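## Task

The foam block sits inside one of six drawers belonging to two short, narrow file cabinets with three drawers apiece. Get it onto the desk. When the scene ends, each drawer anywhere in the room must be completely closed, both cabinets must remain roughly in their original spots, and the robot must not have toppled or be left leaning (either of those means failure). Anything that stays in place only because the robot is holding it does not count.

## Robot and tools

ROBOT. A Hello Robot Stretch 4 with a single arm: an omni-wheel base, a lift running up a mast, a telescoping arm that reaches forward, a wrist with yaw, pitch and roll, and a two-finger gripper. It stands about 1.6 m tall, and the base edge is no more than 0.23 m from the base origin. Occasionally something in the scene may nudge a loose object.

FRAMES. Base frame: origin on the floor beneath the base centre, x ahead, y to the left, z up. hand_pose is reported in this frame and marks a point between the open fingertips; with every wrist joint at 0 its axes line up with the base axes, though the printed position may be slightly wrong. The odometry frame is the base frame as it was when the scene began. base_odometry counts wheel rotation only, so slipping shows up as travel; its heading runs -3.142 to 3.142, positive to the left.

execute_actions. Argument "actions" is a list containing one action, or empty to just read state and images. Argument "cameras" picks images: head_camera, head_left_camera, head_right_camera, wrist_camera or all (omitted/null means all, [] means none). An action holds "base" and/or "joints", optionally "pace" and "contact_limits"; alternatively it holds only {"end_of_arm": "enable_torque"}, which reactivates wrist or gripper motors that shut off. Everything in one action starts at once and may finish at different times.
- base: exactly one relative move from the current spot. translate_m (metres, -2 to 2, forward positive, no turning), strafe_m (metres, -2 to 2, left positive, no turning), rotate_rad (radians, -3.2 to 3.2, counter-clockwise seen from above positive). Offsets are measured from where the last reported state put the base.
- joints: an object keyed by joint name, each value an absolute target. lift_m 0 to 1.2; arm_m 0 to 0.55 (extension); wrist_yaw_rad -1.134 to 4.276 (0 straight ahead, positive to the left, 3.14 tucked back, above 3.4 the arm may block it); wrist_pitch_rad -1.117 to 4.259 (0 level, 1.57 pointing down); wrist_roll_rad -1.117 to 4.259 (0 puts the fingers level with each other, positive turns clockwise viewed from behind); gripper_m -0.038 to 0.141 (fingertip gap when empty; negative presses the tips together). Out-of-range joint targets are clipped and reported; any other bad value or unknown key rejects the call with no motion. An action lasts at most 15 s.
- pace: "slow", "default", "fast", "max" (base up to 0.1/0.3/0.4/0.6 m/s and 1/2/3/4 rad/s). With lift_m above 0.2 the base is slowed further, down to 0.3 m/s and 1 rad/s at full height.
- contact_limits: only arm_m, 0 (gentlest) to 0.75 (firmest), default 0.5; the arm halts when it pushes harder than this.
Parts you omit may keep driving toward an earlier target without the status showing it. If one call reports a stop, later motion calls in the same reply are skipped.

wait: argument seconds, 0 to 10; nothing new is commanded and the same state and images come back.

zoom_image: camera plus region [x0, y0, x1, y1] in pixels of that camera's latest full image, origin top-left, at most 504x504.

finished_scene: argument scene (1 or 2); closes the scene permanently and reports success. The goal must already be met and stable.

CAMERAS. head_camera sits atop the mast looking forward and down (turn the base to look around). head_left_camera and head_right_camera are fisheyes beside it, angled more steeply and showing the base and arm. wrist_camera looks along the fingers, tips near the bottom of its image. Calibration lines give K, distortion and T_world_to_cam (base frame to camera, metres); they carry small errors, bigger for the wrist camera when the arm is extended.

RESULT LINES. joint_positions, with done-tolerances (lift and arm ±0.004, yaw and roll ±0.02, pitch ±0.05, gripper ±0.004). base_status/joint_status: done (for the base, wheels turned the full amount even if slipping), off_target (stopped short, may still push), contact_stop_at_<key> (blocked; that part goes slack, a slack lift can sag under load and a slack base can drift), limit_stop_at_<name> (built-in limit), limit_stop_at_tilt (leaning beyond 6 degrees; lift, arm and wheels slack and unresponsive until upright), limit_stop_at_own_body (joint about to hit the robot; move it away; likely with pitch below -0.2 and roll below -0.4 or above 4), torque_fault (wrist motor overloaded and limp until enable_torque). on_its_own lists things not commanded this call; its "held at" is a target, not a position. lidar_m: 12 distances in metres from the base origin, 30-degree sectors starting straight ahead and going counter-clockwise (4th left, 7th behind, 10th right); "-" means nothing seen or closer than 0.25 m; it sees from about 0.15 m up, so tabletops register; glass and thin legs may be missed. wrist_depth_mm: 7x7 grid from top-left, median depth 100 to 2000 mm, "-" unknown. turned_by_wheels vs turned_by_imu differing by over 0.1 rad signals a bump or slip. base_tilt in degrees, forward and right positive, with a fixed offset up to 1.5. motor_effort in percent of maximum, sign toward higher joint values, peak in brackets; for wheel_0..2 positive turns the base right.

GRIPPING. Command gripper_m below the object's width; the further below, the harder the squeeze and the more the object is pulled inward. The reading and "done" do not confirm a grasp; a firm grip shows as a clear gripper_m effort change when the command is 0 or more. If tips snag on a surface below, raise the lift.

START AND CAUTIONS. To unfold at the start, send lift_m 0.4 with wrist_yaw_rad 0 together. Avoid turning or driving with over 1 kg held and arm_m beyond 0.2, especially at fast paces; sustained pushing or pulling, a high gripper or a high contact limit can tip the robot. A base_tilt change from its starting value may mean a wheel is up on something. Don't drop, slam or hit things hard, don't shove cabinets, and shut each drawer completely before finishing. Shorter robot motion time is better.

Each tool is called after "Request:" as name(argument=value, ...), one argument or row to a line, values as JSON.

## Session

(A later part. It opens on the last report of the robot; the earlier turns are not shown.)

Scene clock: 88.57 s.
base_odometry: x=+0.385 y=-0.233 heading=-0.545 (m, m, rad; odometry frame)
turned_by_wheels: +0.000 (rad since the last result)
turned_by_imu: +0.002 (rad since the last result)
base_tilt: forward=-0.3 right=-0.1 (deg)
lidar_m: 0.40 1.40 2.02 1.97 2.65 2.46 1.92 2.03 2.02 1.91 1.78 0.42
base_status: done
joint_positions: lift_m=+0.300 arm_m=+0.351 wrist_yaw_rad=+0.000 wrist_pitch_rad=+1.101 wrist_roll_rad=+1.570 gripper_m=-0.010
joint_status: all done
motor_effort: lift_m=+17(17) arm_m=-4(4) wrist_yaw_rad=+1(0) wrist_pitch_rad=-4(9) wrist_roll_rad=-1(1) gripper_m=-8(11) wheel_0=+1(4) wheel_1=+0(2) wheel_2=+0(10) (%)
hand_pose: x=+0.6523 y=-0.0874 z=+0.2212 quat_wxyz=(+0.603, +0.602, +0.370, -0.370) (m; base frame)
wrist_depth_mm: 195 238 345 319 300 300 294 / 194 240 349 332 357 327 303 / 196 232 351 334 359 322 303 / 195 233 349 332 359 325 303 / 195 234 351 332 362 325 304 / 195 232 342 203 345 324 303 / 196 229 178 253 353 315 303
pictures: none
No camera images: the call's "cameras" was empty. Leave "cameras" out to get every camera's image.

Block edge now 0.70; target x 0.735.

Request:
execute_actions(
  actions=[
    {"joints":{"arm_m":0.43,"lift_m":0.25}},
  ],
  cameras=[],
)

Request:
execute_actions(
  actions=[
    {"joints":{"lift_m":0.215},"pace":"slow"},
  ],
  cameras=["wrist_camera"],
)

Request:
execute_actions(
  actions=[
    {"joints":{"arm_m":0.3},"pace":"slow"},
  ],
  cameras=["wrist_camera"],
)

Scene clock: 91.87 s.
base_odometry: x=+0.385 y=-0.233 heading=-0.545 (m, m, rad; odometry frame)
turned_by_wheels: +0.000 (rad since the last result)
turned_by_imu: +0.001 (rad since the last result)
base_tilt: forward=-0.3 right=-0.1 (deg)
lidar_m: 0.41 1.40 2.02 1.98 2.64 2.46 1.93 2.03 2.02 1.94 1.79 0.43
base_status: not commanded
joint_positions: lift_m=+0.250 arm_m=+0.429 wrist_yaw_rad=-0.002 wrist_pitch_rad=+1.105 wrist_roll_rad=+1.570 gripper_m=-0.010
joint_status: all done
motor_effort: lift_m=+17(16) arm_m=+7(9) wrist_yaw_rad=+6(6) wrist_pitch_rad=-16(15) wrist_roll_rad=-1(1) gripper_m=-9(14) wheel_0=+1(0) wheel_1=+0(0) wheel_2=-1(1) (%)
hand_pose: x=+0.7292 y=-0.0876 z=+0.1707 quat_wxyz=(+0.602, +0.602, +0.371, -0.371) (m; base frame)
wrist_depth_mm: 123 150 202 259 273 273 - / 122 140 204 258 274 278 260 / 122 147 206 258 271 279 263 / 123 147 206 259 270 279 260 / 122 147 204 259 273 281 260 / 122 146 195 204 189 279 259 / 123 145 161 182 245 267 -
pictures: none
No camera images: the call's "cameras" was empty. Leave "cameras" out to get every camera's image.

Scene clock: 93.00 s.
base_odometry: x=+0.385 y=-0.233 heading=-0.545 (m, m, rad; odometry frame)
turned_by_wheels: +0.000 (rad since the last result)
turned_by_imu: +0.000 (rad since the last result)
base_tilt: forward=-0.4 right=-0.1 (deg)
lidar_m: 0.41 1.41 2.03 1.98 2.66 2.49 1.92 2.01 2.01 1.92 1.79 0.41
base_status: not commanded
joint_positions: lift_m=+0.216 arm_m=+0.429 wrist_yaw_rad=-0.003 wrist_pitch_rad=+1.092 wrist_roll_rad=+1.570 gripper_m=-0.010
joint_status: all done
motor_effort: lift_m=+5(18) arm_m=+5(7) wrist_yaw_rad=+9(10) wrist_pitch_rad=+19(24) wrist_roll_rad=-1(1) gripper_m=-12(13) wheel_0=+1(1) wheel_1=+0(0) wheel_2=-2(2) (%)
hand_pose: x=+0.7326 y=-0.0878 z=+0.1383 quat_wxyz=(+0.604, +0.605, +0.367, -0.368) (m; base frame)
wrist_depth_mm: 119 145 251 233 270 253 - / 118 112 248 233 271 256 237 / 119 137 250 233 272 255 237 / 119 136 250 233 271 254 236 / 118 137 250 234 273 256 238 / 118 131 183 202 255 257 237 / 120 119 184 157 232 246 -
pictures: wrist_camera
camera_calibration (this result's frames):
wrist_camera: T_world_to_cam=[[-0.885286, 0.0234413, -0.464455, 0.721876], [0.0383058, 0.999011, -0.0225931, 0.128622], [0.463466, -0.0377927, -0.885308, 0.00206227], [0, 0, 0, 1]] pos_world=[0.633184, -0.145339, 0.340011]
Images, in order (width x height): wrist_camera 616x392.

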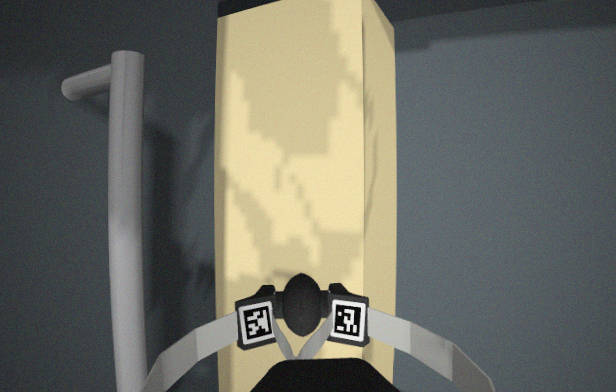

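Scene clock: 95.57 s.
base_odometry: x=+0.385 y=-0.233 heading=-0.545 (m, m, rad; odometry frame)
turned_by_wheels: +0.000 (rad since the last result)
turned_by_imu: +0.001 (rad since the last result)
base_tilt: forward=-0.3 right=-0.1 (deg)
lidar_m: 0.41 1.40 2.03 1.97 2.63 2.46 1.90 1.99 2.03 1.93 1.79 0.41
base_status: not commanded
joint_positions: lift_m=+0.215 arm_m=+0.301 wrist_yaw_rad=+0.000 wrist_pitch_rad=+1.101 wrist_roll_rad=+1.570 gripper_m=-0.010
joint_status: all done
motor_effort: lift_m=+19(19) arm_m=-5(9) wrist_yaw_rad=+1(9) wrist_pitch_rad=-3(50) wrist_roll_rad=-1(1) gripper_m=-10(10) wheel_0=+0(0) wheel_1=-1(1) wheel_2=-1(2) (%)
hand_pose: x=+0.6024 y=-0.0874 z=+0.1361 quat_wxyz=(+0.603, +0.602, +0.370, -0.370) (m; base frame)
wrist_depth_mm: 272 282 276 291 268 246 - / 320 287 290 304 274 248 230 / 315 289 291 304 276 249 231 / 317 286 291 306 276 249 230 / 317 287 291 307 276 249 231 / 320 289 277 203 264 249 232 / 281 290 177 238 268 241 -
pictures: wrist_camera
camera_calibration (this result's frames):
wrist_camera: T_world_to_cam=[[-0.889242, 0.0208503, -0.456962, 0.606703], [0.0351908, 0.999118, -0.0228929, 0.135097], [0.456082, -0.0364381, -0.889192, 0.0655064], [0, 0, 0, 1]] pos_world=[0.504876, -0.145241, 0.338581]
Images, in order (width x height): wrist_camera 616x392.

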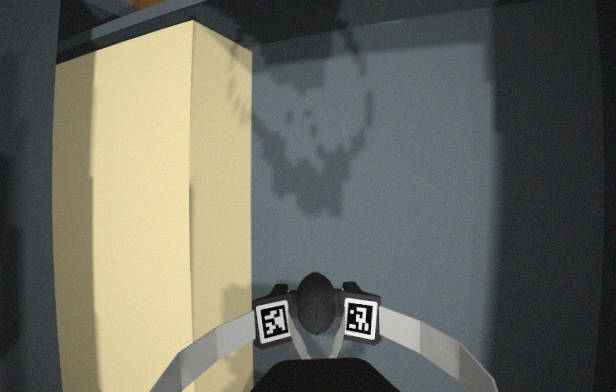

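Request:
execute_actions(
  actions=[
    {"joints":{"lift_m":0.3,"arm_m":0.15,"wrist_pitch_rad":0.3,"wrist_roll_rad":0}},
  ],
  cameras=[],
)

Request:
execute_actions(
  actions=[
    {"joints":{"lift_m":0.085,"arm_m":0.2}},
  ],
  cameras=["wrist_camera"],
)

Scene clock: 100.43 s.
base_odometry: x=+0.385 y=-0.233 heading=-0.545 (m, m, rad; odometry frame)
turned_by_wheels: +0.000 (rad since the last result)
turned_by_imu: +0.002 (rad since the last result)
base_tilt: forward=-0.3 right=-0.1 (deg)
lidar_m: 0.42 1.42 2.03 1.97 2.63 2.50 1.92 2.03 2.01 1.91 1.79 0.41
base_status: not commanded
joint_positions: lift_m=+0.300 arm_m=+0.151 wrist_yaw_rad=+0.000 wrist_pitch_rad=+0.303 wrist_roll_rad=+0.000 gripper_m=-0.010
joint_status: all done
motor_effort: lift_m=+23(23) arm_m=-5(9) wrist_yaw_rad=+1(0) wrist_pitch_rad=-8(16) wrist_roll_rad=-1(8) gripper_m=-9(8) wheel_0=+0(0) wheel_1=-1(1) wheel_2=-1(1) (%)
hand_pose: x=+0.5971 y=-0.0874 z=+0.3920 quat_wxyz=(+0.989, +0.000, +0.151, +0.000) (m; base frame)
wrist_depth_mm: 917 904 878 878 854 842 820 / 946 917 355 353 345 343 597 / 991 377 366 366 362 357 891 / 1042 1008 384 379 379 379 946 / 1078 1078 407 399 397 394 976 / 904 854 421 203 382 415 820 / 732 707 177 183 439 427 683
pictures: none
No camera images: the call's "cameras" was empty. Leave "cameras" out to get every camera's image.

Scene clock: 102.40 s.
base_odometry: x=+0.385 y=-0.233 heading=-0.545 (m, m, rad; odometry frame)
turned_by_wheels: +0.000 (rad since the last result)
turned_by_imu: +0.001 (rad since the last result)
base_tilt: forward=-0.3 right=-0.1 (deg)
lidar_m: 0.40 1.41 2.02 1.97 2.65 2.48 1.93 2.05 2.03 1.92 1.80 0.41
base_status: not commanded
joint_positions: lift_m=+0.085 arm_m=+0.199 wrist_yaw_rad=+0.000 wrist_pitch_rad=+0.302 wrist_roll_rad=+0.000 gripper_m=-0.010
joint_status: all done
motor_effort: lift_m=+16(23) arm_m=+5(1) wrist_yaw_rad=+1(1) wrist_pitch_rad=-6(9) wrist_roll_rad=-2(2) gripper_m=-10(7) wheel_0=+0(0) wheel_1=-1(1) wheel_2=-1(1) (%)
hand_pose: x=+0.6455 y=-0.0874 z=+0.1779 quat_wxyz=(+0.989, +0.000, +0.150, +0.000) (m; base frame)
wrist_depth_mm: 854 294 293 290 287 285 282 / 891 306 303 300 296 296 294 / 931 320 319 317 312 310 306 / 991 364 334 330 330 394 345 / 707 397 370 366 357 343 353 / 521 291 291 203 278 279 278 / 230 297 176 184 293 289 287
pictures: wrist_camera
camera_calibration (this result's frames):
wrist_camera: T_world_to_cam=[[-0.00208268, -0.999748, -0.0223615, -0.0750958], [-0.261988, 0.022126, -0.964817, 0.40853], [0.965069, 0.00384904, -0.261968, -0.353615], [0, 0, 0, 1]] pos_world=[0.448136, -0.0827549, 0.299842]
Images, in order (width x height): wrist_camera 616x392.

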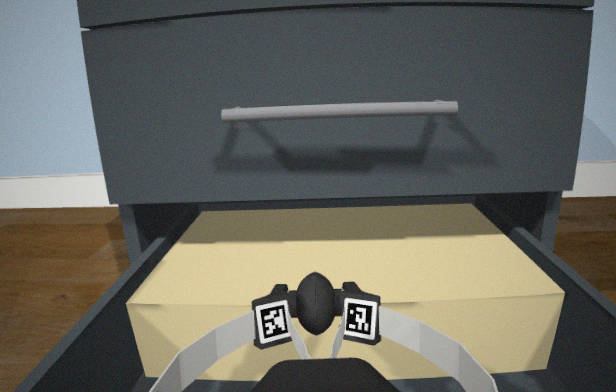

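Request:
execute_actions(
  actions=[
    {"joints":{"arm_m":0.17,"wrist_pitch_rad":0.45,"wrist_roll_rad":1.57,"gripper_m":0.1,"lift_m":0.09}},
  ],
  cameras=["wrist_camera"],
)

Scene clock: 107.37 s.
base_odometry: x=+0.385 y=-0.234 heading=-0.545 (m, m, rad; odometry frame)
turned_by_wheels: +0.000 (rad since the last result)
turned_by_imu: +0.002 (rad since the last result)
base_tilt: forward=-0.3 right=-0.1 (deg)
lidar_m: 0.42 1.41 2.02 1.97 2.64 2.48 1.89 2.02 1.98 1.93 1.79 0.40
base_status: not commanded
joint_positions: lift_m=+0.102 arm_m=+0.176 wrist_yaw_rad=+0.002 wrist_pitch_rad=+0.398 wrist_roll_rad=+0.540 gripper_m=+0.100
joint_status: lift_m contact_stop (moved +0.017 of +0.005); arm_m contact_stop_at_lift_m (moved -0.023 of -0.029); wrist_pitch_rad contact_stop_at_lift_m (moved +0.096 of +0.148); wrist_roll_rad contact_stop_at_lift_m (moved +0.540 of +1.570); the others done
on_its_own: arm_m is held at +0.176, not at your +0.170, since a contact_stop; wrist_roll_rad is held at +0.540, not at your +1.570, since a contact_stop; lift_m is slack since a contact_stop (your +0.090 is given up)
motor_effort: lift_m=+20(19) arm_m=+1(15) wrist_yaw_rad=-6(25) wrist_pitch_rad=+10(84) wrist_roll_rad=-1(15) gripper_m=+0(9) wheel_0=-3(7) wheel_1=-2(3) wheel_2=+2(6) (%)
hand_pose: x=+0.6135 y=-0.0868 z=+0.1684 quat_wxyz=(+0.945, +0.261, +0.191, -0.052) (m; base frame)
wrist_depth_mm: 272 279 291 300 317 831 750 / 282 294 304 319 330 410 603 / 296 304 320 336 413 320 279 / 312 325 338 415 327 301 304 / 931 343 424 327 306 314 282 / 991 676 213 310 216 265 248 / 788 609 317 151 276 237 -
pictures: wrist_camera
camera_calibration (this result's frames):
wrist_camera: T_world_to_cam=[[-0.200142, -0.846607, -0.493154, 0.139347], [-0.295116, 0.532053, -0.793616, 0.426769], [0.934264, -0.0132985, -0.356333, -0.291891], [0, 0, 0, 1]] pos_world=[0.426539, -0.112973, 0.3034]
Images, in order (width x height): wrist_camera 616x392.

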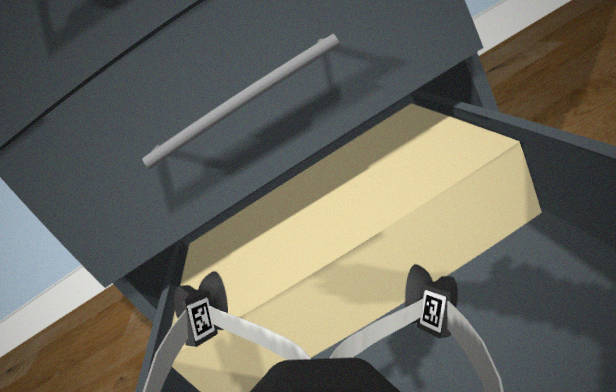

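Request:
execute_actions(
  actions=[
    {"joints":{"lift_m":0.25}},
  ],
  cameras=[],
)

Request:
execute_actions(
  actions=[
    {"joints":{"arm_m":0.27,"wrist_pitch_rad":0.7,"wrist_roll_rad":1.57}},
  ],
  cameras=[],
)

Request:
execute_actions(
  actions=[
    {"joints":{"lift_m":0.14},"pace":"slow"},
  ],
  cameras=["wrist_camera"],
)

Scene clock: 111.63 s.
base_odometry: x=+0.385 y=-0.234 heading=-0.545 (m, m, rad; odometry frame)
turned_by_wheels: +0.000 (rad since the last result)
turned_by_imu: +0.002 (rad since the last result)
base_tilt: forward=-0.3 right=-0.1 (deg)
lidar_m: 0.39 1.41 2.02 1.97 2.63 2.48 1.92 2.05 2.03 1.91 1.81 0.40
base_status: not commanded
joint_positions: lift_m=+0.250 arm_m=+0.176 wrist_yaw_rad=+0.000 wrist_pitch_rad=+0.403 wrist_roll_rad=+0.540 gripper_m=+0.100
joint_status: all done
on_its_own: arm_m is held at +0.176, not at your +0.170, since a contact_stop; wrist_roll_rad is held at +0.540, not at your +1.570, since a contact_stop
motor_effort: lift_m=+23(27) arm_m=+0(0) wrist_yaw_rad=+0(5) wrist_pitch_rad=-7(8) wrist_roll_rad=-1(1) gripper_m=-1(1) wheel_0=-2(3) wheel_1=-1(1) wheel_2=+0(2) (%)
hand_pose: x=+0.6127 y=-0.0873 z=+0.3147 quat_wxyz=(+0.944, +0.262, +0.193, -0.053) (m; base frame)
wrist_depth_mm: 759 279 293 300 314 904 946 / 282 294 304 320 330 351 904 / 297 306 322 338 347 368 715 / 312 327 340 355 370 389 609 / 931 343 359 373 397 413 366 / 1008 377 215 404 217 364 373 / 1060 904 439 152 368 375 353
pictures: none
No camera images: the call's "cameras" was empty. Leave "cameras" out to get every camera's image.

Scene clock: 112.90 s.
base_odometry: x=+0.385 y=-0.234 heading=-0.545 (m, m, rad; odometry frame)
turned_by_wheels: +0.000 (rad since the last result)
turned_by_imu: +0.001 (rad since the last result)
base_tilt: forward=-0.3 right=-0.1 (deg)
lidar_m: 0.40 1.41 2.03 1.95 2.62 2.48 1.93 2.05 2.00 1.92 1.78 0.38
base_status: not commanded
joint_positions: lift_m=+0.250 arm_m=+0.269 wrist_yaw_rad=+0.000 wrist_pitch_rad=+0.701 wrist_roll_rad=+1.570 gripper_m=+0.100
joint_status: all done
motor_effort: lift_m=+23(23) arm_m=+5(3) wrist_yaw_rad=+1(0) wrist_pitch_rad=-5(9) wrist_roll_rad=+0(7) gripper_m=+0(1) wheel_0=-2(3) wheel_1=-2(2) wheel_2=+0(0) (%)
hand_pose: x=+0.6604 y=-0.0874 z=+0.2418 quat_wxyz=(+0.664, +0.664, +0.243, -0.243) (m; base frame)
wrist_depth_mm: 213 242 286 362 307 298 - / 212 244 287 362 329 317 277 / 213 244 289 362 327 319 281 / 214 245 290 366 327 320 281 / 216 245 290 368 329 322 283 / 216 245 214 370 216 304 282 / 216 239 271 152 324 303 281
pictures: none
No camera images: the call's "cameras" was empty. Leave "cameras" out to get every camera's image.

Scene clock: 114.67 s.
base_odometry: x=+0.385 y=-0.233 heading=-0.545 (m, m, rad; odometry frame)
turned_by_wheels: +0.000 (rad since the last result)
turned_by_imu: +0.001 (rad since the last result)
base_tilt: forward=-0.3 right=-0.1 (deg)
lidar_m: 0.40 0.43 2.04 1.96 2.63 2.44 1.91 2.05 2.01 1.93 1.79 0.40
base_status: not commanded
joint_positions: lift_m=+0.140 arm_m=+0.269 wrist_yaw_rad=+0.000 wrist_pitch_rad=+0.702 wrist_roll_rad=+1.570 gripper_m=+0.100
joint_status: all done
motor_effort: lift_m=+17(25) arm_m=+4(5) wrist_yaw_rad=+2(13) wrist_pitch_rad=-5(66) wrist_roll_rad=+1(2) gripper_m=+1(7) wheel_0=+0(2) wheel_1=-1(1) wheel_2=-1(7) (%)
hand_pose: x=+0.6605 y=-0.0874 z=+0.1323 quat_wxyz=(+0.664, +0.664, +0.243, -0.243) (m; base frame)
wrist_depth_mm: 220 249 281 265 254 208 - / 220 252 285 266 255 210 186 / 221 253 286 267 258 211 188 / 221 253 286 267 258 213 189 / 221 254 290 271 260 212 190 / 224 254 213 270 216 206 189 / 224 248 287 150 251 201 -
pictures: wrist_camera
camera_calibration (this result's frames):
wrist_camera: T_world_to_cam=[[-0.641775, 0.0205898, -0.766616, 0.534097], [0.0412783, 0.999118, -0.00772193, 0.126986], [0.765781, -0.0366004, -0.642059, -0.201628], [0, 0, 0, 1]] pos_world=[0.491931, -0.14525, 0.280971]
Images, in order (width x height): wrist_camera 616x392.

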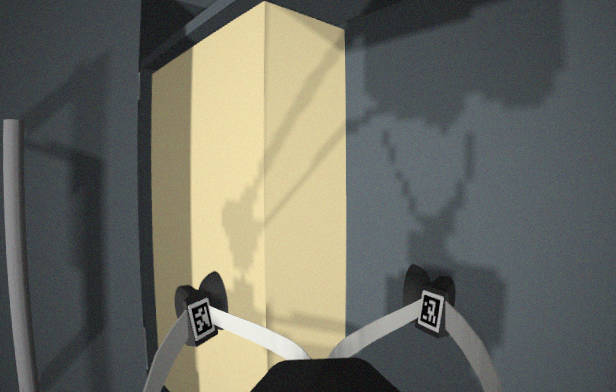

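Request:
execute_actions(
  actions=[
    {"joints":{"arm_m":0.335,"lift_m":0.13},"pace":"slow"},
  ],
  cameras=[],
)

Request:
execute_actions(
  actions=[
    {"joints":{"gripper_m":0.03}},
  ],
  cameras=["wrist_camera"],
)

Request:
execute_actions(
  actions=[
    {"joints":{"arm_m":0.27,"lift_m":0.15},"pace":"slow"},
  ],
  cameras=["wrist_camera"],
)

Scene clock: 118.30 s.
base_odometry: x=+0.385 y=-0.233 heading=-0.545 (m, m, rad; odometry frame)
turned_by_wheels: +0.000 (rad since the last result)
turned_by_imu: +0.001 (rad since the last result)
base_tilt: forward=-0.3 right=-0.1 (deg)
lidar_m: 0.43 1.43 2.04 1.97 2.64 2.48 1.92 2.03 2.02 1.92 1.77 0.43
base_status: not commanded
joint_positions: lift_m=+0.130 arm_m=+0.334 wrist_yaw_rad=-0.001 wrist_pitch_rad=+0.698 wrist_roll_rad=+1.570 gripper_m=+0.100
joint_status: all done
motor_effort: lift_m=+15(16) arm_m=+5(8) wrist_yaw_rad=+3(3) wrist_pitch_rad=+4(6) wrist_roll_rad=+1(0) gripper_m=+1(1) wheel_0=+0(0) wheel_1=-1(1) wheel_2=-1(1) (%)
hand_pose: x=+0.7260 y=-0.0875 z=+0.1233 quat_wxyz=(+0.665, +0.664, +0.242, -0.242) (m; base frame)
wrist_depth_mm: 167 189 272 228 245 200 - / 166 189 271 229 247 202 179 / 168 191 271 229 251 203 181 / 168 191 273 230 248 204 181 / 168 191 276 231 249 204 182 / 167 191 214 231 195 200 181 / 169 186 274 152 249 193 -
pictures: none
No camera images: the call's "cameras" was empty. Leave "cameras" out to get every camera's image.

Scene clock: 119.83 s.
base_odometry: x=+0.385 y=-0.233 heading=-0.545 (m, m, rad; odometry frame)
turned_by_wheels: +0.000 (rad since the last result)
turned_by_imu: +0.001 (rad since the last result)
base_tilt: forward=-0.3 right=-0.1 (deg)
lidar_m: 0.45 1.38 2.03 1.95 2.64 2.48 1.93 2.02 2.02 1.92 1.79 0.41
base_status: not commanded
joint_positions: lift_m=+0.130 arm_m=+0.334 wrist_yaw_rad=+0.000 wrist_pitch_rad=+0.691 wrist_roll_rad=+1.570 gripper_m=+0.030
joint_status: all done
on_its_own: wrist_pitch_rad is at rest, and its effort (+25) is outside its rest range (-23 to +23)
motor_effort: lift_m=+17(17) arm_m=+4(5) wrist_yaw_rad=+0(3) wrist_pitch_rad=+25(24) wrist_roll_rad=+0(1) gripper_m=-10(7) wheel_0=+0(0) wheel_1=-1(1) wheel_2=-1(1) (%)
hand_pose: x=+0.7274 y=-0.0874 z=+0.1246 quat_wxyz=(+0.666, +0.665, +0.240, -0.239) (m; base frame)
wrist_depth_mm: 166 187 278 223 246 203 - / 166 188 278 223 245 205 181 / 167 189 281 224 246 206 182 / 167 191 282 225 246 206 183 / 167 190 285 227 249 208 183 / 167 191 213 222 195 207 183 / 168 182 260 154 248 191 -
pictures: wrist_camera
camera_calibration (this result's frames):
wrist_camera: T_world_to_cam=[[-0.633692, 0.0203406, -0.773318, 0.566079], [0.0409591, 0.999134, -0.00728342, 0.124253], [0.772501, -0.0362899, -0.633976, -0.263686], [0, 0, 0, 1]] pos_world=[0.557328, -0.145229, 0.271493]
Images, in order (width x height): wrist_camera 616x392.

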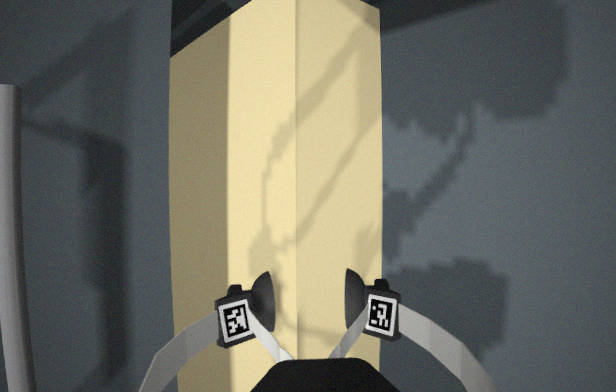

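Scene clock: 121.73 s.
base_odometry: x=+0.385 y=-0.233 heading=-0.545 (m, m, rad; odometry frame)
turned_by_wheels: +0.000 (rad since the last result)
turned_by_imu: +0.001 (rad since the last result)
base_tilt: forward=-0.3 right=-0.1 (deg)
lidar_m: 0.43 1.40 2.02 1.98 2.63 2.46 1.92 2.04 2.03 1.92 1.78 0.42
base_status: not commanded
joint_positions: lift_m=+0.150 arm_m=+0.271 wrist_yaw_rad=+0.000 wrist_pitch_rad=+0.702 wrist_roll_rad=+1.570 gripper_m=+0.030
joint_status: all done
motor_effort: lift_m=+23(22) arm_m=-5(4) wrist_yaw_rad=+0(1) wrist_pitch_rad=-6(24) wrist_roll_rad=+1(0) gripper_m=-4(10) wheel_0=-1(0) wheel_1=-1(1) wheel_2=-1(1) (%)
hand_pose: x=+0.6622 y=-0.0874 z=+0.1418 quat_wxyz=(+0.664, +0.664, +0.243, -0.243) (m; base frame)
wrist_depth_mm: 220 248 297 283 264 217 - / 219 248 303 291 268 217 194 / 220 251 303 291 268 220 196 / 221 253 304 293 270 220 196 / 220 252 307 291 270 223 197 / 220 253 297 286 195 221 197 / 222 251 273 150 267 209 -
pictures: wrist_camera
camera_calibration (this result's frames):
wrist_camera: T_world_to_cam=[[-0.641653, 0.0203421, -0.766726, 0.542368], [0.0408871, 0.999134, -0.00770918, 0.127162], [0.765905, -0.0362958, -0.641929, -0.196852], [0, 0, 0, 1]] pos_world=[0.493582, -0.14523, 0.290463]
Images, in order (width x height): wrist_camera 616x392.

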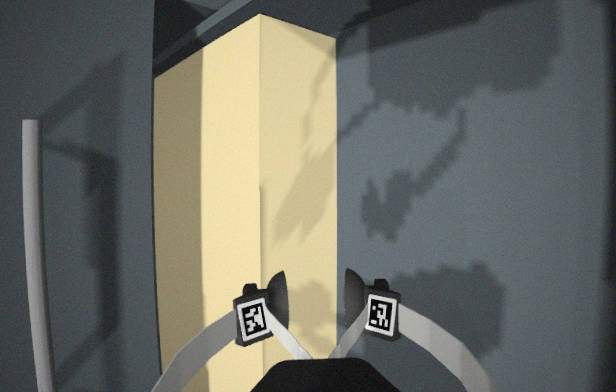

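Request:
execute_actions(
  actions=[
    {"joints":{"lift_m":0.3,"gripper_m":-0.01}},
  ],
  cameras=[],
)

Request:
execute_actions(
  actions=[
    {"joints":{"arm_m":0.26,"wrist_pitch_rad":0.2,"wrist_roll_rad":0}},
  ],
  cameras=[],
)

Request:
execute_actions(
  actions=[
    {"joints":{"lift_m":0.05},"pace":"slow"},
  ],
  cameras=[],
)

Request:
execute_actions(
  actions=[
    {"joints":{"arm_m":0.45},"pace":"slow","contact_limits":{"arm_m":0.15}},
  ],
  cameras=["wrist_camera"],
)

Scene clock: 128.30 s.
base_odometry: x=+0.385 y=-0.233 heading=-0.545 (m, m, rad; odometry frame)
turned_by_wheels: +0.000 (rad since the last result)
turned_by_imu: +0.002 (rad since the last result)
base_tilt: forward=-0.3 right=-0.1 (deg)
lidar_m: 0.42 1.41 2.02 1.97 2.64 2.49 1.93 2.04 2.03 1.92 1.79 0.41
base_status: not commanded
joint_positions: lift_m=+0.300 arm_m=+0.271 wrist_yaw_rad=+0.000 wrist_pitch_rad=+0.702 wrist_roll_rad=+1.570 gripper_m=-0.010
joint_status: all done
motor_effort: lift_m=+23(27) arm_m=-5(5) wrist_yaw_rad=+0(0) wrist_pitch_rad=-6(5) wrist_roll_rad=+1(0) gripper_m=-9(9) wheel_0=+0(0) wheel_1=-1(1) wheel_2=-1(1) (%)
hand_pose: x=+0.6621 y=-0.0874 z=+0.2918 quat_wxyz=(+0.664, +0.664, +0.243, -0.243) (m; base frame)
wrist_depth_mm: 219 248 293 353 484 310 301 / 218 250 294 353 379 366 319 / 220 251 289 355 382 368 324 / 220 253 290 355 387 370 325 / 222 252 297 359 384 368 325 / 220 252 291 204 209 373 325 / 223 252 229 185 375 349 324
pictures: none
No camera images: the call's "cameras" was empty. Leave "cameras" out to get every camera's image.

Scene clock: 129.80 s.
base_odometry: x=+0.385 y=-0.233 heading=-0.545 (m, m, rad; odometry frame)
turned_by_wheels: +0.000 (rad since the last result)
turned_by_imu: +0.001 (rad since the last result)
base_tilt: forward=-0.3 right=-0.1 (deg)
lidar_m: 0.43 1.39 2.01 1.97 2.64 2.48 1.92 2.06 1.99 1.93 1.77 0.44
base_status: not commanded
joint_positions: lift_m=+0.300 arm_m=+0.261 wrist_yaw_rad=+0.000 wrist_pitch_rad=+0.203 wrist_roll_rad=+0.000 gripper_m=-0.010
joint_status: all done
motor_effort: lift_m=+23(23) arm_m=-4(4) wrist_yaw_rad=+1(0) wrist_pitch_rad=-10(16) wrist_roll_rad=-1(6) gripper_m=-7(9) wheel_0=+0(0) wheel_1=-1(1) wheel_2=-1(1) (%)
hand_pose: x=+0.7143 y=-0.0874 z=+0.4199 quat_wxyz=(+0.995, +0.000, +0.101, +0.000) (m; base frame)
wrist_depth_mm: 831 798 798 788 768 768 759 / 842 831 831 798 798 768 768 / 854 262 258 254 250 248 246 / 904 268 265 262 258 255 252 / 946 276 271 267 265 260 260 / 946 287 281 203 271 272 270 / 842 300 176 235 285 278 278
pictures: none
No camera images: the call's "cameras" was empty. Leave "cameras" out to get every camera's image.

Scene clock: 132.50 s.
base_odometry: x=+0.385 y=-0.233 heading=-0.545 (m, m, rad; odometry frame)
turned_by_wheels: +0.000 (rad since the last result)
turned_by_imu: +0.001 (rad since the last result)
base_tilt: forward=-0.3 right=-0.1 (deg)
lidar_m: 0.43 1.41 2.01 1.97 2.65 2.49 1.90 2.01 2.03 1.91 1.81 0.42
base_status: not commanded
joint_positions: lift_m=+0.050 arm_m=+0.261 wrist_yaw_rad=+0.000 wrist_pitch_rad=+0.203 wrist_roll_rad=+0.000 gripper_m=-0.010
joint_status: all done
motor_effort: lift_m=+17(24) arm_m=-4(5) wrist_yaw_rad=+1(1) wrist_pitch_rad=-10(10) wrist_roll_rad=-2(2) gripper_m=-10(11) wheel_0=+0(0) wheel_1=-1(1) wheel_2=-1(1) (%)
hand_pose: x=+0.7143 y=-0.0874 z=+0.1703 quat_wxyz=(+0.995, +0.000, +0.101, +0.000) (m; base frame)
wrist_depth_mm: 247 244 241 239 237 233 - / 256 251 248 245 241 239 238 / 265 260 255 255 250 247 245 / 904 268 264 263 259 255 253 / 809 330 384 377 364 349 327 / 549 272 270 202 241 249 244 / 213 243 177 208 230 228 -
pictures: none
No camera images: the call's "cameras" was empty. Leave "cameras" out to get every camera's image.

Scene clock: 135.07 s.
base_odometry: x=+0.385 y=-0.233 heading=-0.545 (m, m, rad; odometry frame)
turned_by_wheels: +0.000 (rad since the last result)
turned_by_imu: +0.001 (rad since the last result)
base_tilt: forward=-0.3 right=-0.1 (deg)
lidar_m: 0.41 1.41 2.01 1.96 2.65 2.50 1.92 2.03 2.01 1.90 1.81 0.42
base_status: not commanded
joint_positions: lift_m=+0.050 arm_m=+0.418 wrist_yaw_rad=-0.003 wrist_pitch_rad=+0.203 wrist_roll_rad=+0.000 gripper_m=-0.010
joint_status: arm_m contact_stop (moved +0.157 of +0.189)
on_its_own: arm_m is slack since a contact_stop (your +0.450 is given up)
motor_effort: lift_m=+18(18) arm_m=+0(8) wrist_yaw_rad=+9(31) wrist_pitch_rad=-11(12) wrist_roll_rad=-1(1) gripper_m=-11(6) wheel_0=-1(6) wheel_1=-1(3) wheel_2=-4(8) (%)
contact_limits: arm_m 0.15
hand_pose: x=+0.8712 y=-0.0882 z=+0.1702 quat_wxyz=(+0.995, +0.000, +0.101, -0.001) (m; base frame)
wrist_depth_mm: - - - - - - - / - - - - - - - / 105 103 102 101 - - - / 108 107 105 104 102 101 - / 112 110 108 107 106 105 - / 116 114 112 111 110 108 - / 200 119 123 113 113 116 -
pictures: wrist_camera
camera_calibration (this result's frames):
wrist_camera: T_world_to_cam=[[-0.00259886, -0.999747, -0.0223225, -0.0751306], [-0.165791, 0.0224444, -0.985905, 0.38013], [0.986157, 0.00113864, -0.165808, -0.608411], [0, 0, 0, 1]] pos_world=[0.662817, -0.0829507, 0.272216]
Images, in order (width x height): wrist_camera 616x392.

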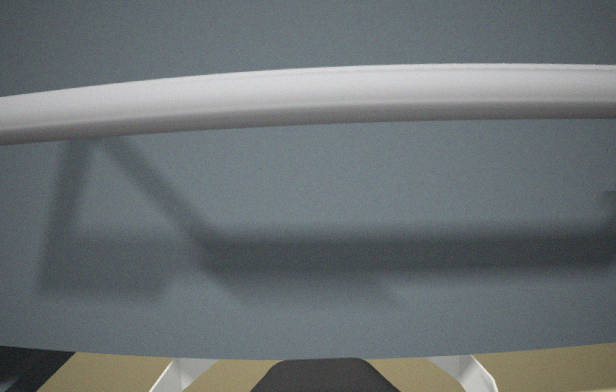

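Try dropping tip and pulling.

Request:
execute_actions(
  actions=[
    {"joints":{"lift_m":0.01},"pace":"slow"},
  ],
  cameras=[],
)

Request:
execute_actions(
  actions=[
    {"joints":{"arm_m":0.27},"pace":"slow"},
  ],
  cameras=["wrist_camera","head_camera"],
)

Scene clock: 148.17 s.
torque_fault: wrist_pitch_rad switched itself off since the last result.
base_odometry: x=+0.385 y=-0.234 heading=-0.545 (m, m, rad; odometry frame)
turned_by_wheels: +0.000 (rad since the last result)
turned_by_imu: +0.002 (rad since the last result)
base_tilt: forward=-0.3 right=-0.1 (deg)
lidar_m: 0.43 1.38 2.02 1.97 2.63 2.47 1.93 2.04 2.03 1.93 1.76 0.41
base_status: not commanded
joint_positions: lift_m=+0.010 arm_m=+0.418 wrist_yaw_rad=+0.000 wrist_pitch_rad=+0.093 wrist_roll_rad=+0.000 gripper_m=-0.010
joint_status: all done
on_its_own: arm_m is held at +0.418, not at your +0.450, since a contact_stop; wrist_pitch_rad is off since a torque_fault, until you send "end_of_arm": "enable_torque" (your +0.200 is given up)
motor_effort: lift_m=+16(17) arm_m=+0(0) wrist_yaw_rad=+2(11) wrist_pitch_rad=-1(97) wrist_roll_rad=-2(1) gripper_m=-8(10) wheel_0=+0(0) wheel_1=-1(1) wheel_2=-1(4) (%)
hand_pose: x=+0.8761 y=-0.0875 z=+0.1616 quat_wxyz=(+0.999, +0.000, +0.047, +0.000) (m; base frame)
wrist_depth_mm: - 105 104 102 101 - - / 108 107 105 103 102 101 - / 110 108 107 105 103 102 - / 112 110 108 107 105 104 - / 113 112 110 108 107 105 - / 204 225 175 187 162 213 226 / 193 196 174 185 176 168 -
pictures: none
No camera images: the call's "cameras" was empty. Leave "cameras" out to get every camera's image.

Scene clock: 150.93 s.
base_odometry: x=+0.385 y=-0.234 heading=-0.545 (m, m, rad; odometry frame)
turned_by_wheels: +0.000 (rad since the last result)
turned_by_imu: +0.001 (rad since the last result)
base_tilt: forward=-0.3 right=-0.1 (deg)
lidar_m: 0.49 1.40 2.01 1.97 2.64 2.48 1.93 2.03 2.01 1.91 1.77 0.37
base_status: not commanded
joint_positions: lift_m=+0.010 arm_m=+0.272 wrist_yaw_rad=+0.000 wrist_pitch_rad=+0.096 wrist_roll_rad=+0.000 gripper_m=-0.010
joint_status: all done
on_its_own: wrist_pitch_rad is off since a torque_fault, until you send "end_of_arm": "enable_torque" (your +0.200 is given up)
motor_effort: lift_m=+18(18) arm_m=-9(17) wrist_yaw_rad=+1(4) wrist_pitch_rad=-1(1) wrist_roll_rad=-1(0) gripper_m=-6(10) wheel_0=-4(9) wheel_1=-3(6) wheel_2=+3(6) (%)
hand_pose: x=+0.7296 y=-0.0874 z=+0.1606 quat_wxyz=(+0.999, +0.000, +0.048, +0.000) (m; base frame)
wrist_depth_mm: 228 226 223 220 218 216 - / 231 229 224 222 220 218 216 / 236 232 230 227 224 223 220 / 239 236 234 230 229 225 223 / 272 324 382 379 373 364 330 / 267 262 260 203 225 236 234 / 195 196 175 183 176 169 -
pictures: head_camera, wrist_camera
camera_calibration (this result's frames):
wrist_camera: T_world_to_cam=[[0.00268699, -0.999751, -0.0221517, -0.0787753], [-0.0599653, 0.0219509, -0.997959, 0.27185], [0.998197, 0.00400984, -0.0598914, -0.495889], [0, 0, 0, 1]] pos_world=[0.511508, -0.0827346, 0.239851]
Images, in order (width x height): head_camera 420x560, wrist_camera 616x392.

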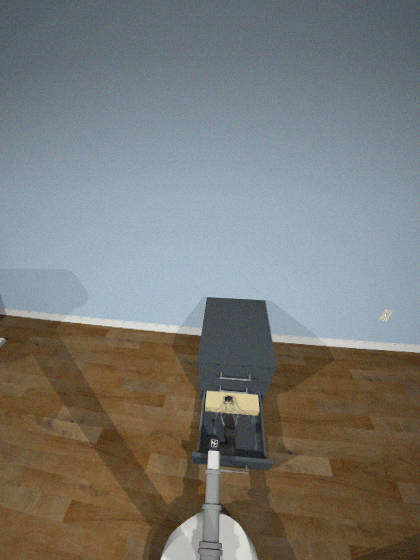

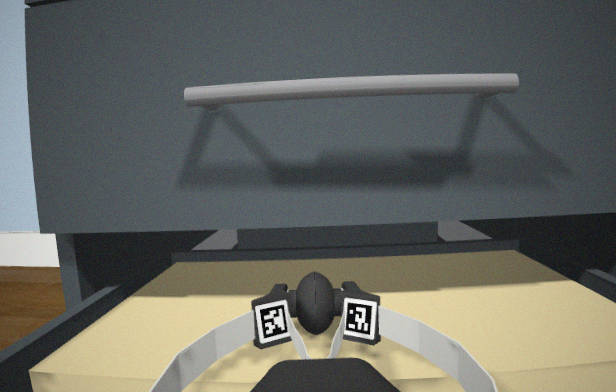

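Request:
execute_actions(
  actions=[
    {"end_of_arm":"enable_torque"},
  ],
  cameras=[],
)

Request:
execute_actions(
  actions=[
    {"joints":{"lift_m":0.08}},
  ],
  cameras=[],
)

Request:
execute_actions(
  actions=[
    {"joints":{"arm_m":0.15,"lift_m":0.35}},
  ],
  cameras=[],
)

Request:
execute_actions(
  actions=[
    {"joints":{"arm_m":0.44,"wrist_pitch_rad":1.25,"gripper_m":0.1}},
  ],
  cameras=[],
)

Request:
execute_actions(
  actions=[
    {"joints":{"lift_m":0.225},"pace":"slow"},
  ],
  cameras=[],
)

Request:
execute_actions(
  actions=[
    {"joints":{"arm_m":0.3,"lift_m":0.21},"pace":"slow"},
  ],
  cameras=["wrist_camera","head_camera"],
)

Scene clock: 158.23 s.
base_odometry: x=+0.385 y=-0.234 heading=-0.545 (m, m, rad; odometry frame)
turned_by_wheels: +0.000 (rad since the last result)
turned_by_imu: +0.001 (rad since the last result)
base_tilt: forward=-0.3 right=-0.1 (deg)
lidar_m: 0.39 1.38 2.02 1.98 2.62 2.48 1.93 2.00 2.00 1.92 1.81 0.41
base_status: not commanded
joint_positions: lift_m=+0.010 arm_m=+0.272 wrist_yaw_rad=+0.000 wrist_pitch_rad=+0.096 wrist_roll_rad=+0.000 gripper_m=-0.010
joint_status: not commanded
end_of_arm: enable_torque: each motor that was off is on again
on_its_own: wrist_pitch_rad is held at +0.096, not at your +0.200, since a torque_fault
motor_effort: lift_m=+18(18) arm_m=-9(8) wrist_yaw_rad=+1(1) wrist_pitch_rad=+0(1) wrist_roll_rad=-1(1) gripper_m=-10(9) wheel_0=-3(3) wheel_1=-3(3) wheel_2=+3(3) (%)
hand_pose: x=+0.7296 y=-0.0874 z=+0.1606 quat_wxyz=(+0.999, +0.000, +0.048, +0.000) (m; base frame)
wrist_depth_mm: 229 225 222 221 218 216 - / 232 229 224 222 220 217 217 / 235 232 230 228 224 222 220 / 239 236 234 232 229 225 224 / 273 324 382 377 375 364 330 / 267 262 260 202 226 235 235 / 194 196 175 184 176 168 -
pictures: none
No camera images: the call's "cameras" was empty. Leave "cameras" out to get every camera's image.

Scene clock: 159.50 s.
base_odometry: x=+0.385 y=-0.234 heading=-0.545 (m, m, rad; odometry frame)
turned_by_wheels: +0.000 (rad since the last result)
turned_by_imu: +0.000 (rad since the last result)
base_tilt: forward=-0.3 right=-0.1 (deg)
lidar_m: 0.36 1.37 2.01 1.97 2.64 2.49 1.91 2.03 2.01 1.94 1.77 0.36
base_status: not commanded
joint_positions: lift_m=+0.080 arm_m=+0.271 wrist_yaw_rad=+0.000 wrist_pitch_rad=+0.099 wrist_roll_rad=+0.000 gripper_m=-0.010
joint_status: all done
on_its_own: wrist_pitch_rad is held at +0.096, not at your +0.200, since a torque_fault
motor_effort: lift_m=+23(22) arm_m=-5(9) wrist_yaw_rad=+0(1) wrist_pitch_rad=-7(8) wrist_roll_rad=-1(1) gripper_m=-11(9) wheel_0=-2(4) wheel_1=-2(3) wheel_2=+0(3) (%)
hand_pose: x=+0.7289 y=-0.0874 z=+0.2296 quat_wxyz=(+0.999, +0.000, +0.049, +0.000) (m; base frame)
wrist_depth_mm: 228 227 224 221 219 216 - / 231 228 229 224 222 219 217 / 236 233 230 229 225 223 222 / 240 236 233 230 229 226 224 / 244 243 238 236 232 231 229 / 251 245 242 203 235 235 232 / 574 296 177 247 283 283 290
pictures: none
No camera images: the call's "cameras" was empty. Leave "cameras" out to get every camera's image.

Scene clock: 161.67 s.
base_odometry: x=+0.385 y=-0.234 heading=-0.545 (m, m, rad; odometry frame)
turned_by_wheels: +0.000 (rad since the last result)
turned_by_imu: +0.001 (rad since the last result)
base_tilt: forward=-0.3 right=-0.1 (deg)
lidar_m: 0.38 1.43 2.02 1.98 2.61 2.48 1.93 2.01 2.02 1.93 1.76 0.40
base_status: not commanded
joint_positions: lift_m=+0.350 arm_m=+0.151 wrist_yaw_rad=+0.000 wrist_pitch_rad=+0.099 wrist_roll_rad=+0.000 gripper_m=-0.010
joint_status: all done
on_its_own: wrist_pitch_rad is held at +0.096, not at your +0.200, since a torque_fault
motor_effort: lift_m=+23(24) arm_m=-4(6) wrist_yaw_rad=+1(1) wrist_pitch_rad=-8(8) wrist_roll_rad=-1(1) gripper_m=-9(13) wheel_0=-2(2) wheel_1=-2(2) wheel_2=+0(0) (%)
hand_pose: x=+0.6088 y=-0.0874 z=+0.4995 quat_wxyz=(+0.999, +0.000, +0.049, +0.000) (m; base frame)
wrist_depth_mm: 960 946 931 917 904 891 866 / 976 976 946 917 917 891 891 / 991 991 976 931 931 917 917 / 1025 1008 580 521 473 439 904 / 1042 368 364 359 355 349 634 / 1042 1025 366 203 325 357 640 / 1042 1008 177 276 364 362 654
pictures: none
No camera images: the call's "cameras" was empty. Leave "cameras" out to get every camera's image.

Scene clock: 163.67 s.
base_odometry: x=+0.385 y=-0.234 heading=-0.545 (m, m, rad; odometry frame)
turned_by_wheels: +0.000 (rad since the last result)
turned_by_imu: +0.001 (rad since the last result)
base_tilt: forward=-0.3 right=-0.1 (deg)
lidar_m: 0.38 1.38 1.99 1.97 2.65 2.49 1.93 2.05 2.03 1.94 1.79 0.36
base_status: not commanded
joint_positions: lift_m=+0.350 arm_m=+0.439 wrist_yaw_rad=+0.000 wrist_pitch_rad=+1.251 wrist_roll_rad=+0.000 gripper_m=+0.100
joint_status: all done
motor_effort: lift_m=+23(23) arm_m=+5(3) wrist_yaw_rad=+1(2) wrist_pitch_rad=-4(6) wrist_roll_rad=+0(1) gripper_m=-4(9) wheel_0=-2(2) wheel_1=-2(2) wheel_2=+0(0) (%)
hand_pose: x=+0.7008 y=-0.0874 z=+0.2542 quat_wxyz=(+0.811, +0.000, +0.585, +0.000) (m; base frame)
wrist_depth_mm: - - - - - - - / - - - - - - - / 112 113 114 114 113 111 - / 205 203 200 200 198 196 - / 484 349 252 286 285 248 473 / 469 342 214 334 217 329 459 / 455 334 389 148 387 359 312
pictures: none
No camera images: the call's "cameras" was empty. Leave "cameras" out to get every camera's image.

Scene clock: 165.23 s.
base_odometry: x=+0.385 y=-0.234 heading=-0.545 (m, m, rad; odometry frame)
turned_by_wheels: +0.000 (rad since the last result)
turned_by_imu: +0.007 (rad since the last result)
base_tilt: forward=-0.3 right=-0.1 (deg)
lidar_m: 0.37 1.39 2.00 1.97 2.65 2.45 1.93 2.04 1.98 1.91 1.76 0.40
base_status: not commanded
joint_positions: lift_m=+0.268 arm_m=+0.439 wrist_yaw_rad=+0.000 wrist_pitch_rad=+1.251 wrist_roll_rad=+0.000 gripper_m=+0.100
joint_status: lift_m contact_stop (moved -0.082 of -0.125)
on_its_own: lift_m is slack since a contact_stop (your +0.225 is given up)
motor_effort: lift_m=+20(22) arm_m=+4(5) wrist_yaw_rad=+2(28) wrist_pitch_rad=-2(56) wrist_roll_rad=-2(2) gripper_m=+1(0) wheel_0=+0(4) wheel_1=-1(9) wheel_2=-1(11) (%)
hand_pose: x=+0.7010 y=-0.0874 z=+0.1723 quat_wxyz=(+0.811, +0.000, +0.585, +0.000) (m; base frame)
wrist_depth_mm: - - - - - - - / - 104 105 105 104 - - / 127 128 128 128 127 125 - / 190 173 187 186 185 183 182 / 407 264 130 130 129 128 257 / 389 255 213 254 217 251 250 / 373 273 315 148 312 309 304
pictures: none
No camera images: the call's "cameras" was empty. Leave "cameras" out to get every camera's image.

not run: a stop came earlier in this reply.

Camera hits the handle; roll 3.14.

Request:
execute_actions(
  actions=[
    {"joints":{"lift_m":0.3,"arm_m":0.36}},
  ],
  cameras=[],
)

Request:
execute_actions(
  actions=[
    {"joints":{"wrist_roll_rad":3.14}},
  ],
  cameras=[],
)

Request:
execute_actions(
  actions=[
    {"joints":{"arm_m":0.445}},
  ],
  cameras=[],
)

Request:
execute_actions(
  actions=[
    {"joints":{"lift_m":0.225},"pace":"slow"},
  ],
  cameras=[],
)

Request:
execute_actions(
  actions=[
    {"joints":{"arm_m":0.3,"lift_m":0.21},"pace":"slow"},
  ],
  cameras=["wrist_camera","head_camera"],
)

Scene clock: 168.97 s.
base_odometry: x=+0.385 y=-0.234 heading=-0.545 (m, m, rad; odometry frame)
turned_by_wheels: +0.000 (rad since the last result)
turned_by_imu: +0.001 (rad since the last result)
base_tilt: forward=-0.3 right=-0.1 (deg)
lidar_m: 0.39 1.40 2.01 1.97 2.62 2.46 1.91 2.01 2.02 1.93 1.76 0.41
base_status: not commanded
joint_positions: lift_m=+0.300 arm_m=+0.361 wrist_yaw_rad=+0.000 wrist_pitch_rad=+1.251 wrist_roll_rad=+0.000 gripper_m=+0.100
joint_status: all done
motor_effort: lift_m=+23(25) arm_m=-5(6) wrist_yaw_rad=+1(2) wrist_pitch_rad=-4(4) wrist_roll_rad=-1(1) gripper_m=-2(1) wheel_0=+0(1) wheel_1=-1(1) wheel_2=-1(1) (%)
hand_pose: x=+0.6225 y=-0.0874 z=+0.2042 quat_wxyz=(+0.811, +0.000, +0.585, +0.000) (m; base frame)
wrist_depth_mm: 187 189 189 189 187 185 - / 228 229 222 221 217 189 223 / 488 332 330 327 325 322 319 / 466 320 317 312 312 309 312 / 442 347 370 370 364 362 309 / 415 327 213 357 217 351 306 / 404 282 343 148 343 334 303
pictures: none
No camera images: the call's "cameras" was empty. Leave "cameras" out to get every camera's image.

Scene clock: 171.40 s.
base_odometry: x=+0.385 y=-0.234 heading=-0.545 (m, m, rad; odometry frame)
turned_by_wheels: +0.000 (rad since the last result)
turned_by_imu: +0.001 (rad since the last result)
base_tilt: forward=-0.3 right=-0.1 (deg)
lidar_m: 0.38 1.40 2.01 1.97 2.63 2.47 1.92 2.05 1.96 1.93 1.80 0.39
base_status: not commanded
joint_positions: lift_m=+0.300 arm_m=+0.361 wrist_yaw_rad=+0.000 wrist_pitch_rad=+1.251 wrist_roll_rad=+3.140 gripper_m=+0.100
joint_status: all done
motor_effort: lift_m=+23(23) arm_m=-5(5) wrist_yaw_rad=+1(1) wrist_pitch_rad=-3(4) wrist_roll_rad=+1(5) gripper_m=+1(2) wheel_0=+0(0) wheel_1=-1(1) wheel_2=-1(1) (%)
hand_pose: x=+0.6225 y=-0.0874 z=+0.2042 quat_wxyz=(+0.001, +0.811, +0.001, -0.585) (m; base frame)
wrist_depth_mm: 277 309 314 314 315 309 246 / 274 322 324 324 325 320 250 / 276 336 336 340 340 330 399 / 296 349 353 355 355 330 421 / 294 364 368 370 370 329 439 / 312 306 215 314 216 304 466 / 480 312 314 148 315 315 484
pictures: none
No camera images: the call's "cameras" was empty. Leave "cameras" out to get every camera's image.

Scene clock: 172.60 s.
base_odometry: x=+0.385 y=-0.234 heading=-0.545 (m, m, rad; odometry frame)
turned_by_wheels: +0.000 (rad since the last result)
turned_by_imu: +0.000 (rad since the last result)
base_tilt: forward=-0.3 right=-0.1 (deg)
lidar_m: 0.39 1.39 2.03 1.98 2.63 2.47 1.92 2.05 1.96 1.93 1.80 0.40
base_status: not commanded
joint_positions: lift_m=+0.300 arm_m=+0.444 wrist_yaw_rad=+0.000 wrist_pitch_rad=+1.251 wrist_roll_rad=+3.140 gripper_m=+0.100
joint_status: all done
motor_effort: lift_m=+23(23) arm_m=+5(9) wrist_yaw_rad=+1(1) wrist_pitch_rad=-2(4) wrist_roll_rad=+1(1) gripper_m=-1(0) wheel_0=+0(1) wheel_1=-1(1) wheel_2=-1(1) (%)
hand_pose: x=+0.7058 y=-0.0874 z=+0.2042 quat_wxyz=(+0.001, +0.811, +0.001, -0.585) (m; base frame)
wrist_depth_mm: 279 312 312 314 314 307 240 / 277 322 324 327 325 320 247 / 282 336 338 336 338 322 397 / 279 325 329 332 336 301 424 / 283 286 286 286 287 289 442 / 296 300 213 300 216 298 459 / 227 221 228 148 230 225 -
pictures: none
No camera images: the call's "cameras" was empty. Leave "cameras" out to get every camera's image.

Scene clock: 174.20 s.
base_odometry: x=+0.385 y=-0.234 heading=-0.545 (m, m, rad; odometry frame)
turned_by_wheels: +0.000 (rad since the last result)
turned_by_imu: +0.001 (rad since the last result)
base_tilt: forward=-0.3 right=-0.1 (deg)
lidar_m: 0.39 1.40 2.03 1.98 2.63 2.47 1.94 2.04 1.99 1.94 1.77 0.38
base_status: not commanded
joint_positions: lift_m=+0.244 arm_m=+0.444 wrist_yaw_rad=+0.000 wrist_pitch_rad=+1.240 wrist_roll_rad=+3.140 gripper_m=+0.100
joint_status: lift_m contact_stop (moved -0.056 of -0.075)
on_its_own: lift_m is slack since a contact_stop (your +0.225 is given up); wrist_pitch_rad is at rest, and its effort (+28) is outside its rest range (-23 to +23)
motor_effort: lift_m=+14(25) arm_m=+5(5) wrist_yaw_rad=+0(4) wrist_pitch_rad=+28(63) wrist_roll_rad=+0(0) gripper_m=+0(1) wheel_0=+0(1) wheel_1=-1(1) wheel_2=-1(2) (%)
hand_pose: x=+0.7090 y=-0.0874 z=+0.1493 quat_wxyz=(+0.001, +0.814, +0.001, -0.581) (m; base frame)
wrist_depth_mm: 259 264 264 265 267 264 - / 268 276 277 276 277 276 237 / 278 287 286 289 287 286 233 / 268 294 298 298 298 298 234 / 236 235 236 237 238 239 232 / 246 243 213 245 240 245 243 / 257 256 257 151 257 256 -
pictures: none
No camera images: the call's "cameras" was empty. Leave "cameras" out to get every camera's image.

not run: a stop came earlier in this reply.

Request:
execute_actions(
  actions=[
    {"joints":{"arm_m":0.3,"lift_m":0.238},"pace":"slow"},
  ],
  cameras=["wrist_camera","head_camera"],
)

Scene clock: 177.97 s.
base_odometry: x=+0.385 y=-0.233 heading=-0.545 (m, m, rad; odometry frame)
turned_by_wheels: +0.000 (rad since the last result)
turned_by_imu: +0.001 (rad since the last result)
base_tilt: forward=-0.3 right=-0.1 (deg)
lidar_m: 0.39 1.41 2.04 1.98 2.62 2.48 1.91 2.02 1.97 1.93 1.79 0.37
base_status: not commanded
joint_positions: lift_m=+0.238 arm_m=+0.301 wrist_yaw_rad=+0.000 wrist_pitch_rad=+1.250 wrist_roll_rad=+3.140 gripper_m=+0.100
joint_status: all done
motor_effort: lift_m=+19(20) arm_m=-5(9) wrist_yaw_rad=+1(10) wrist_pitch_rad=-2(67) wrist_roll_rad=+0(7) gripper_m=-2(0) wheel_0=+0(0) wheel_1=+0(1) wheel_2=-1(2) (%)
hand_pose: x=+0.5626 y=-0.0874 z=+0.1425 quat_wxyz=(+0.001, +0.811, +0.001, -0.585) (m; base frame)
wrist_depth_mm: 160 166 166 167 159 151 - / 260 264 265 266 265 266 237 / 271 276 277 276 277 279 239 / 274 287 287 289 289 289 240 / 274 301 300 301 301 300 238 / 272 315 213 315 216 286 236 / 278 320 325 148 327 279 -
pictures: head_camera, wrist_camera
camera_calibration (this result's frames):
wrist_camera: T_world_to_cam=[[0.020057, 0.999797, 0.00173916, 0.0828537], [0.959762, -0.0197411, 0.280121, -0.515778], [0.280099, -0.00394921, -0.959963, 0.201292], [0, 0, 0, 1]] pos_world=[0.43698, -0.092224, 0.337569]
Images, in order (width x height): head_camera 420x560, wrist_camera 616x392.

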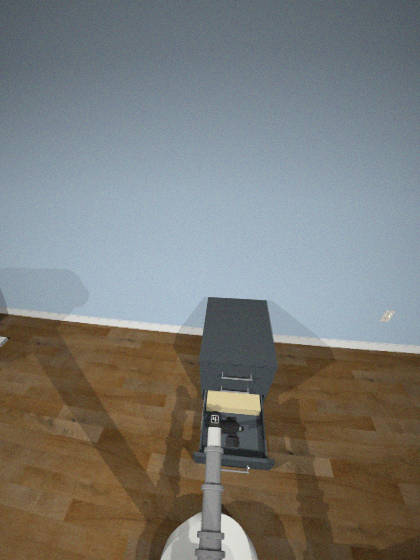

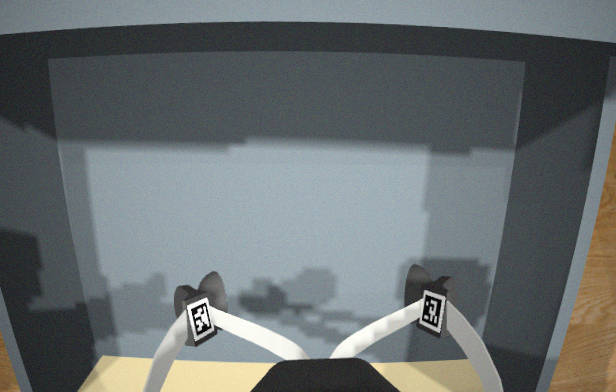

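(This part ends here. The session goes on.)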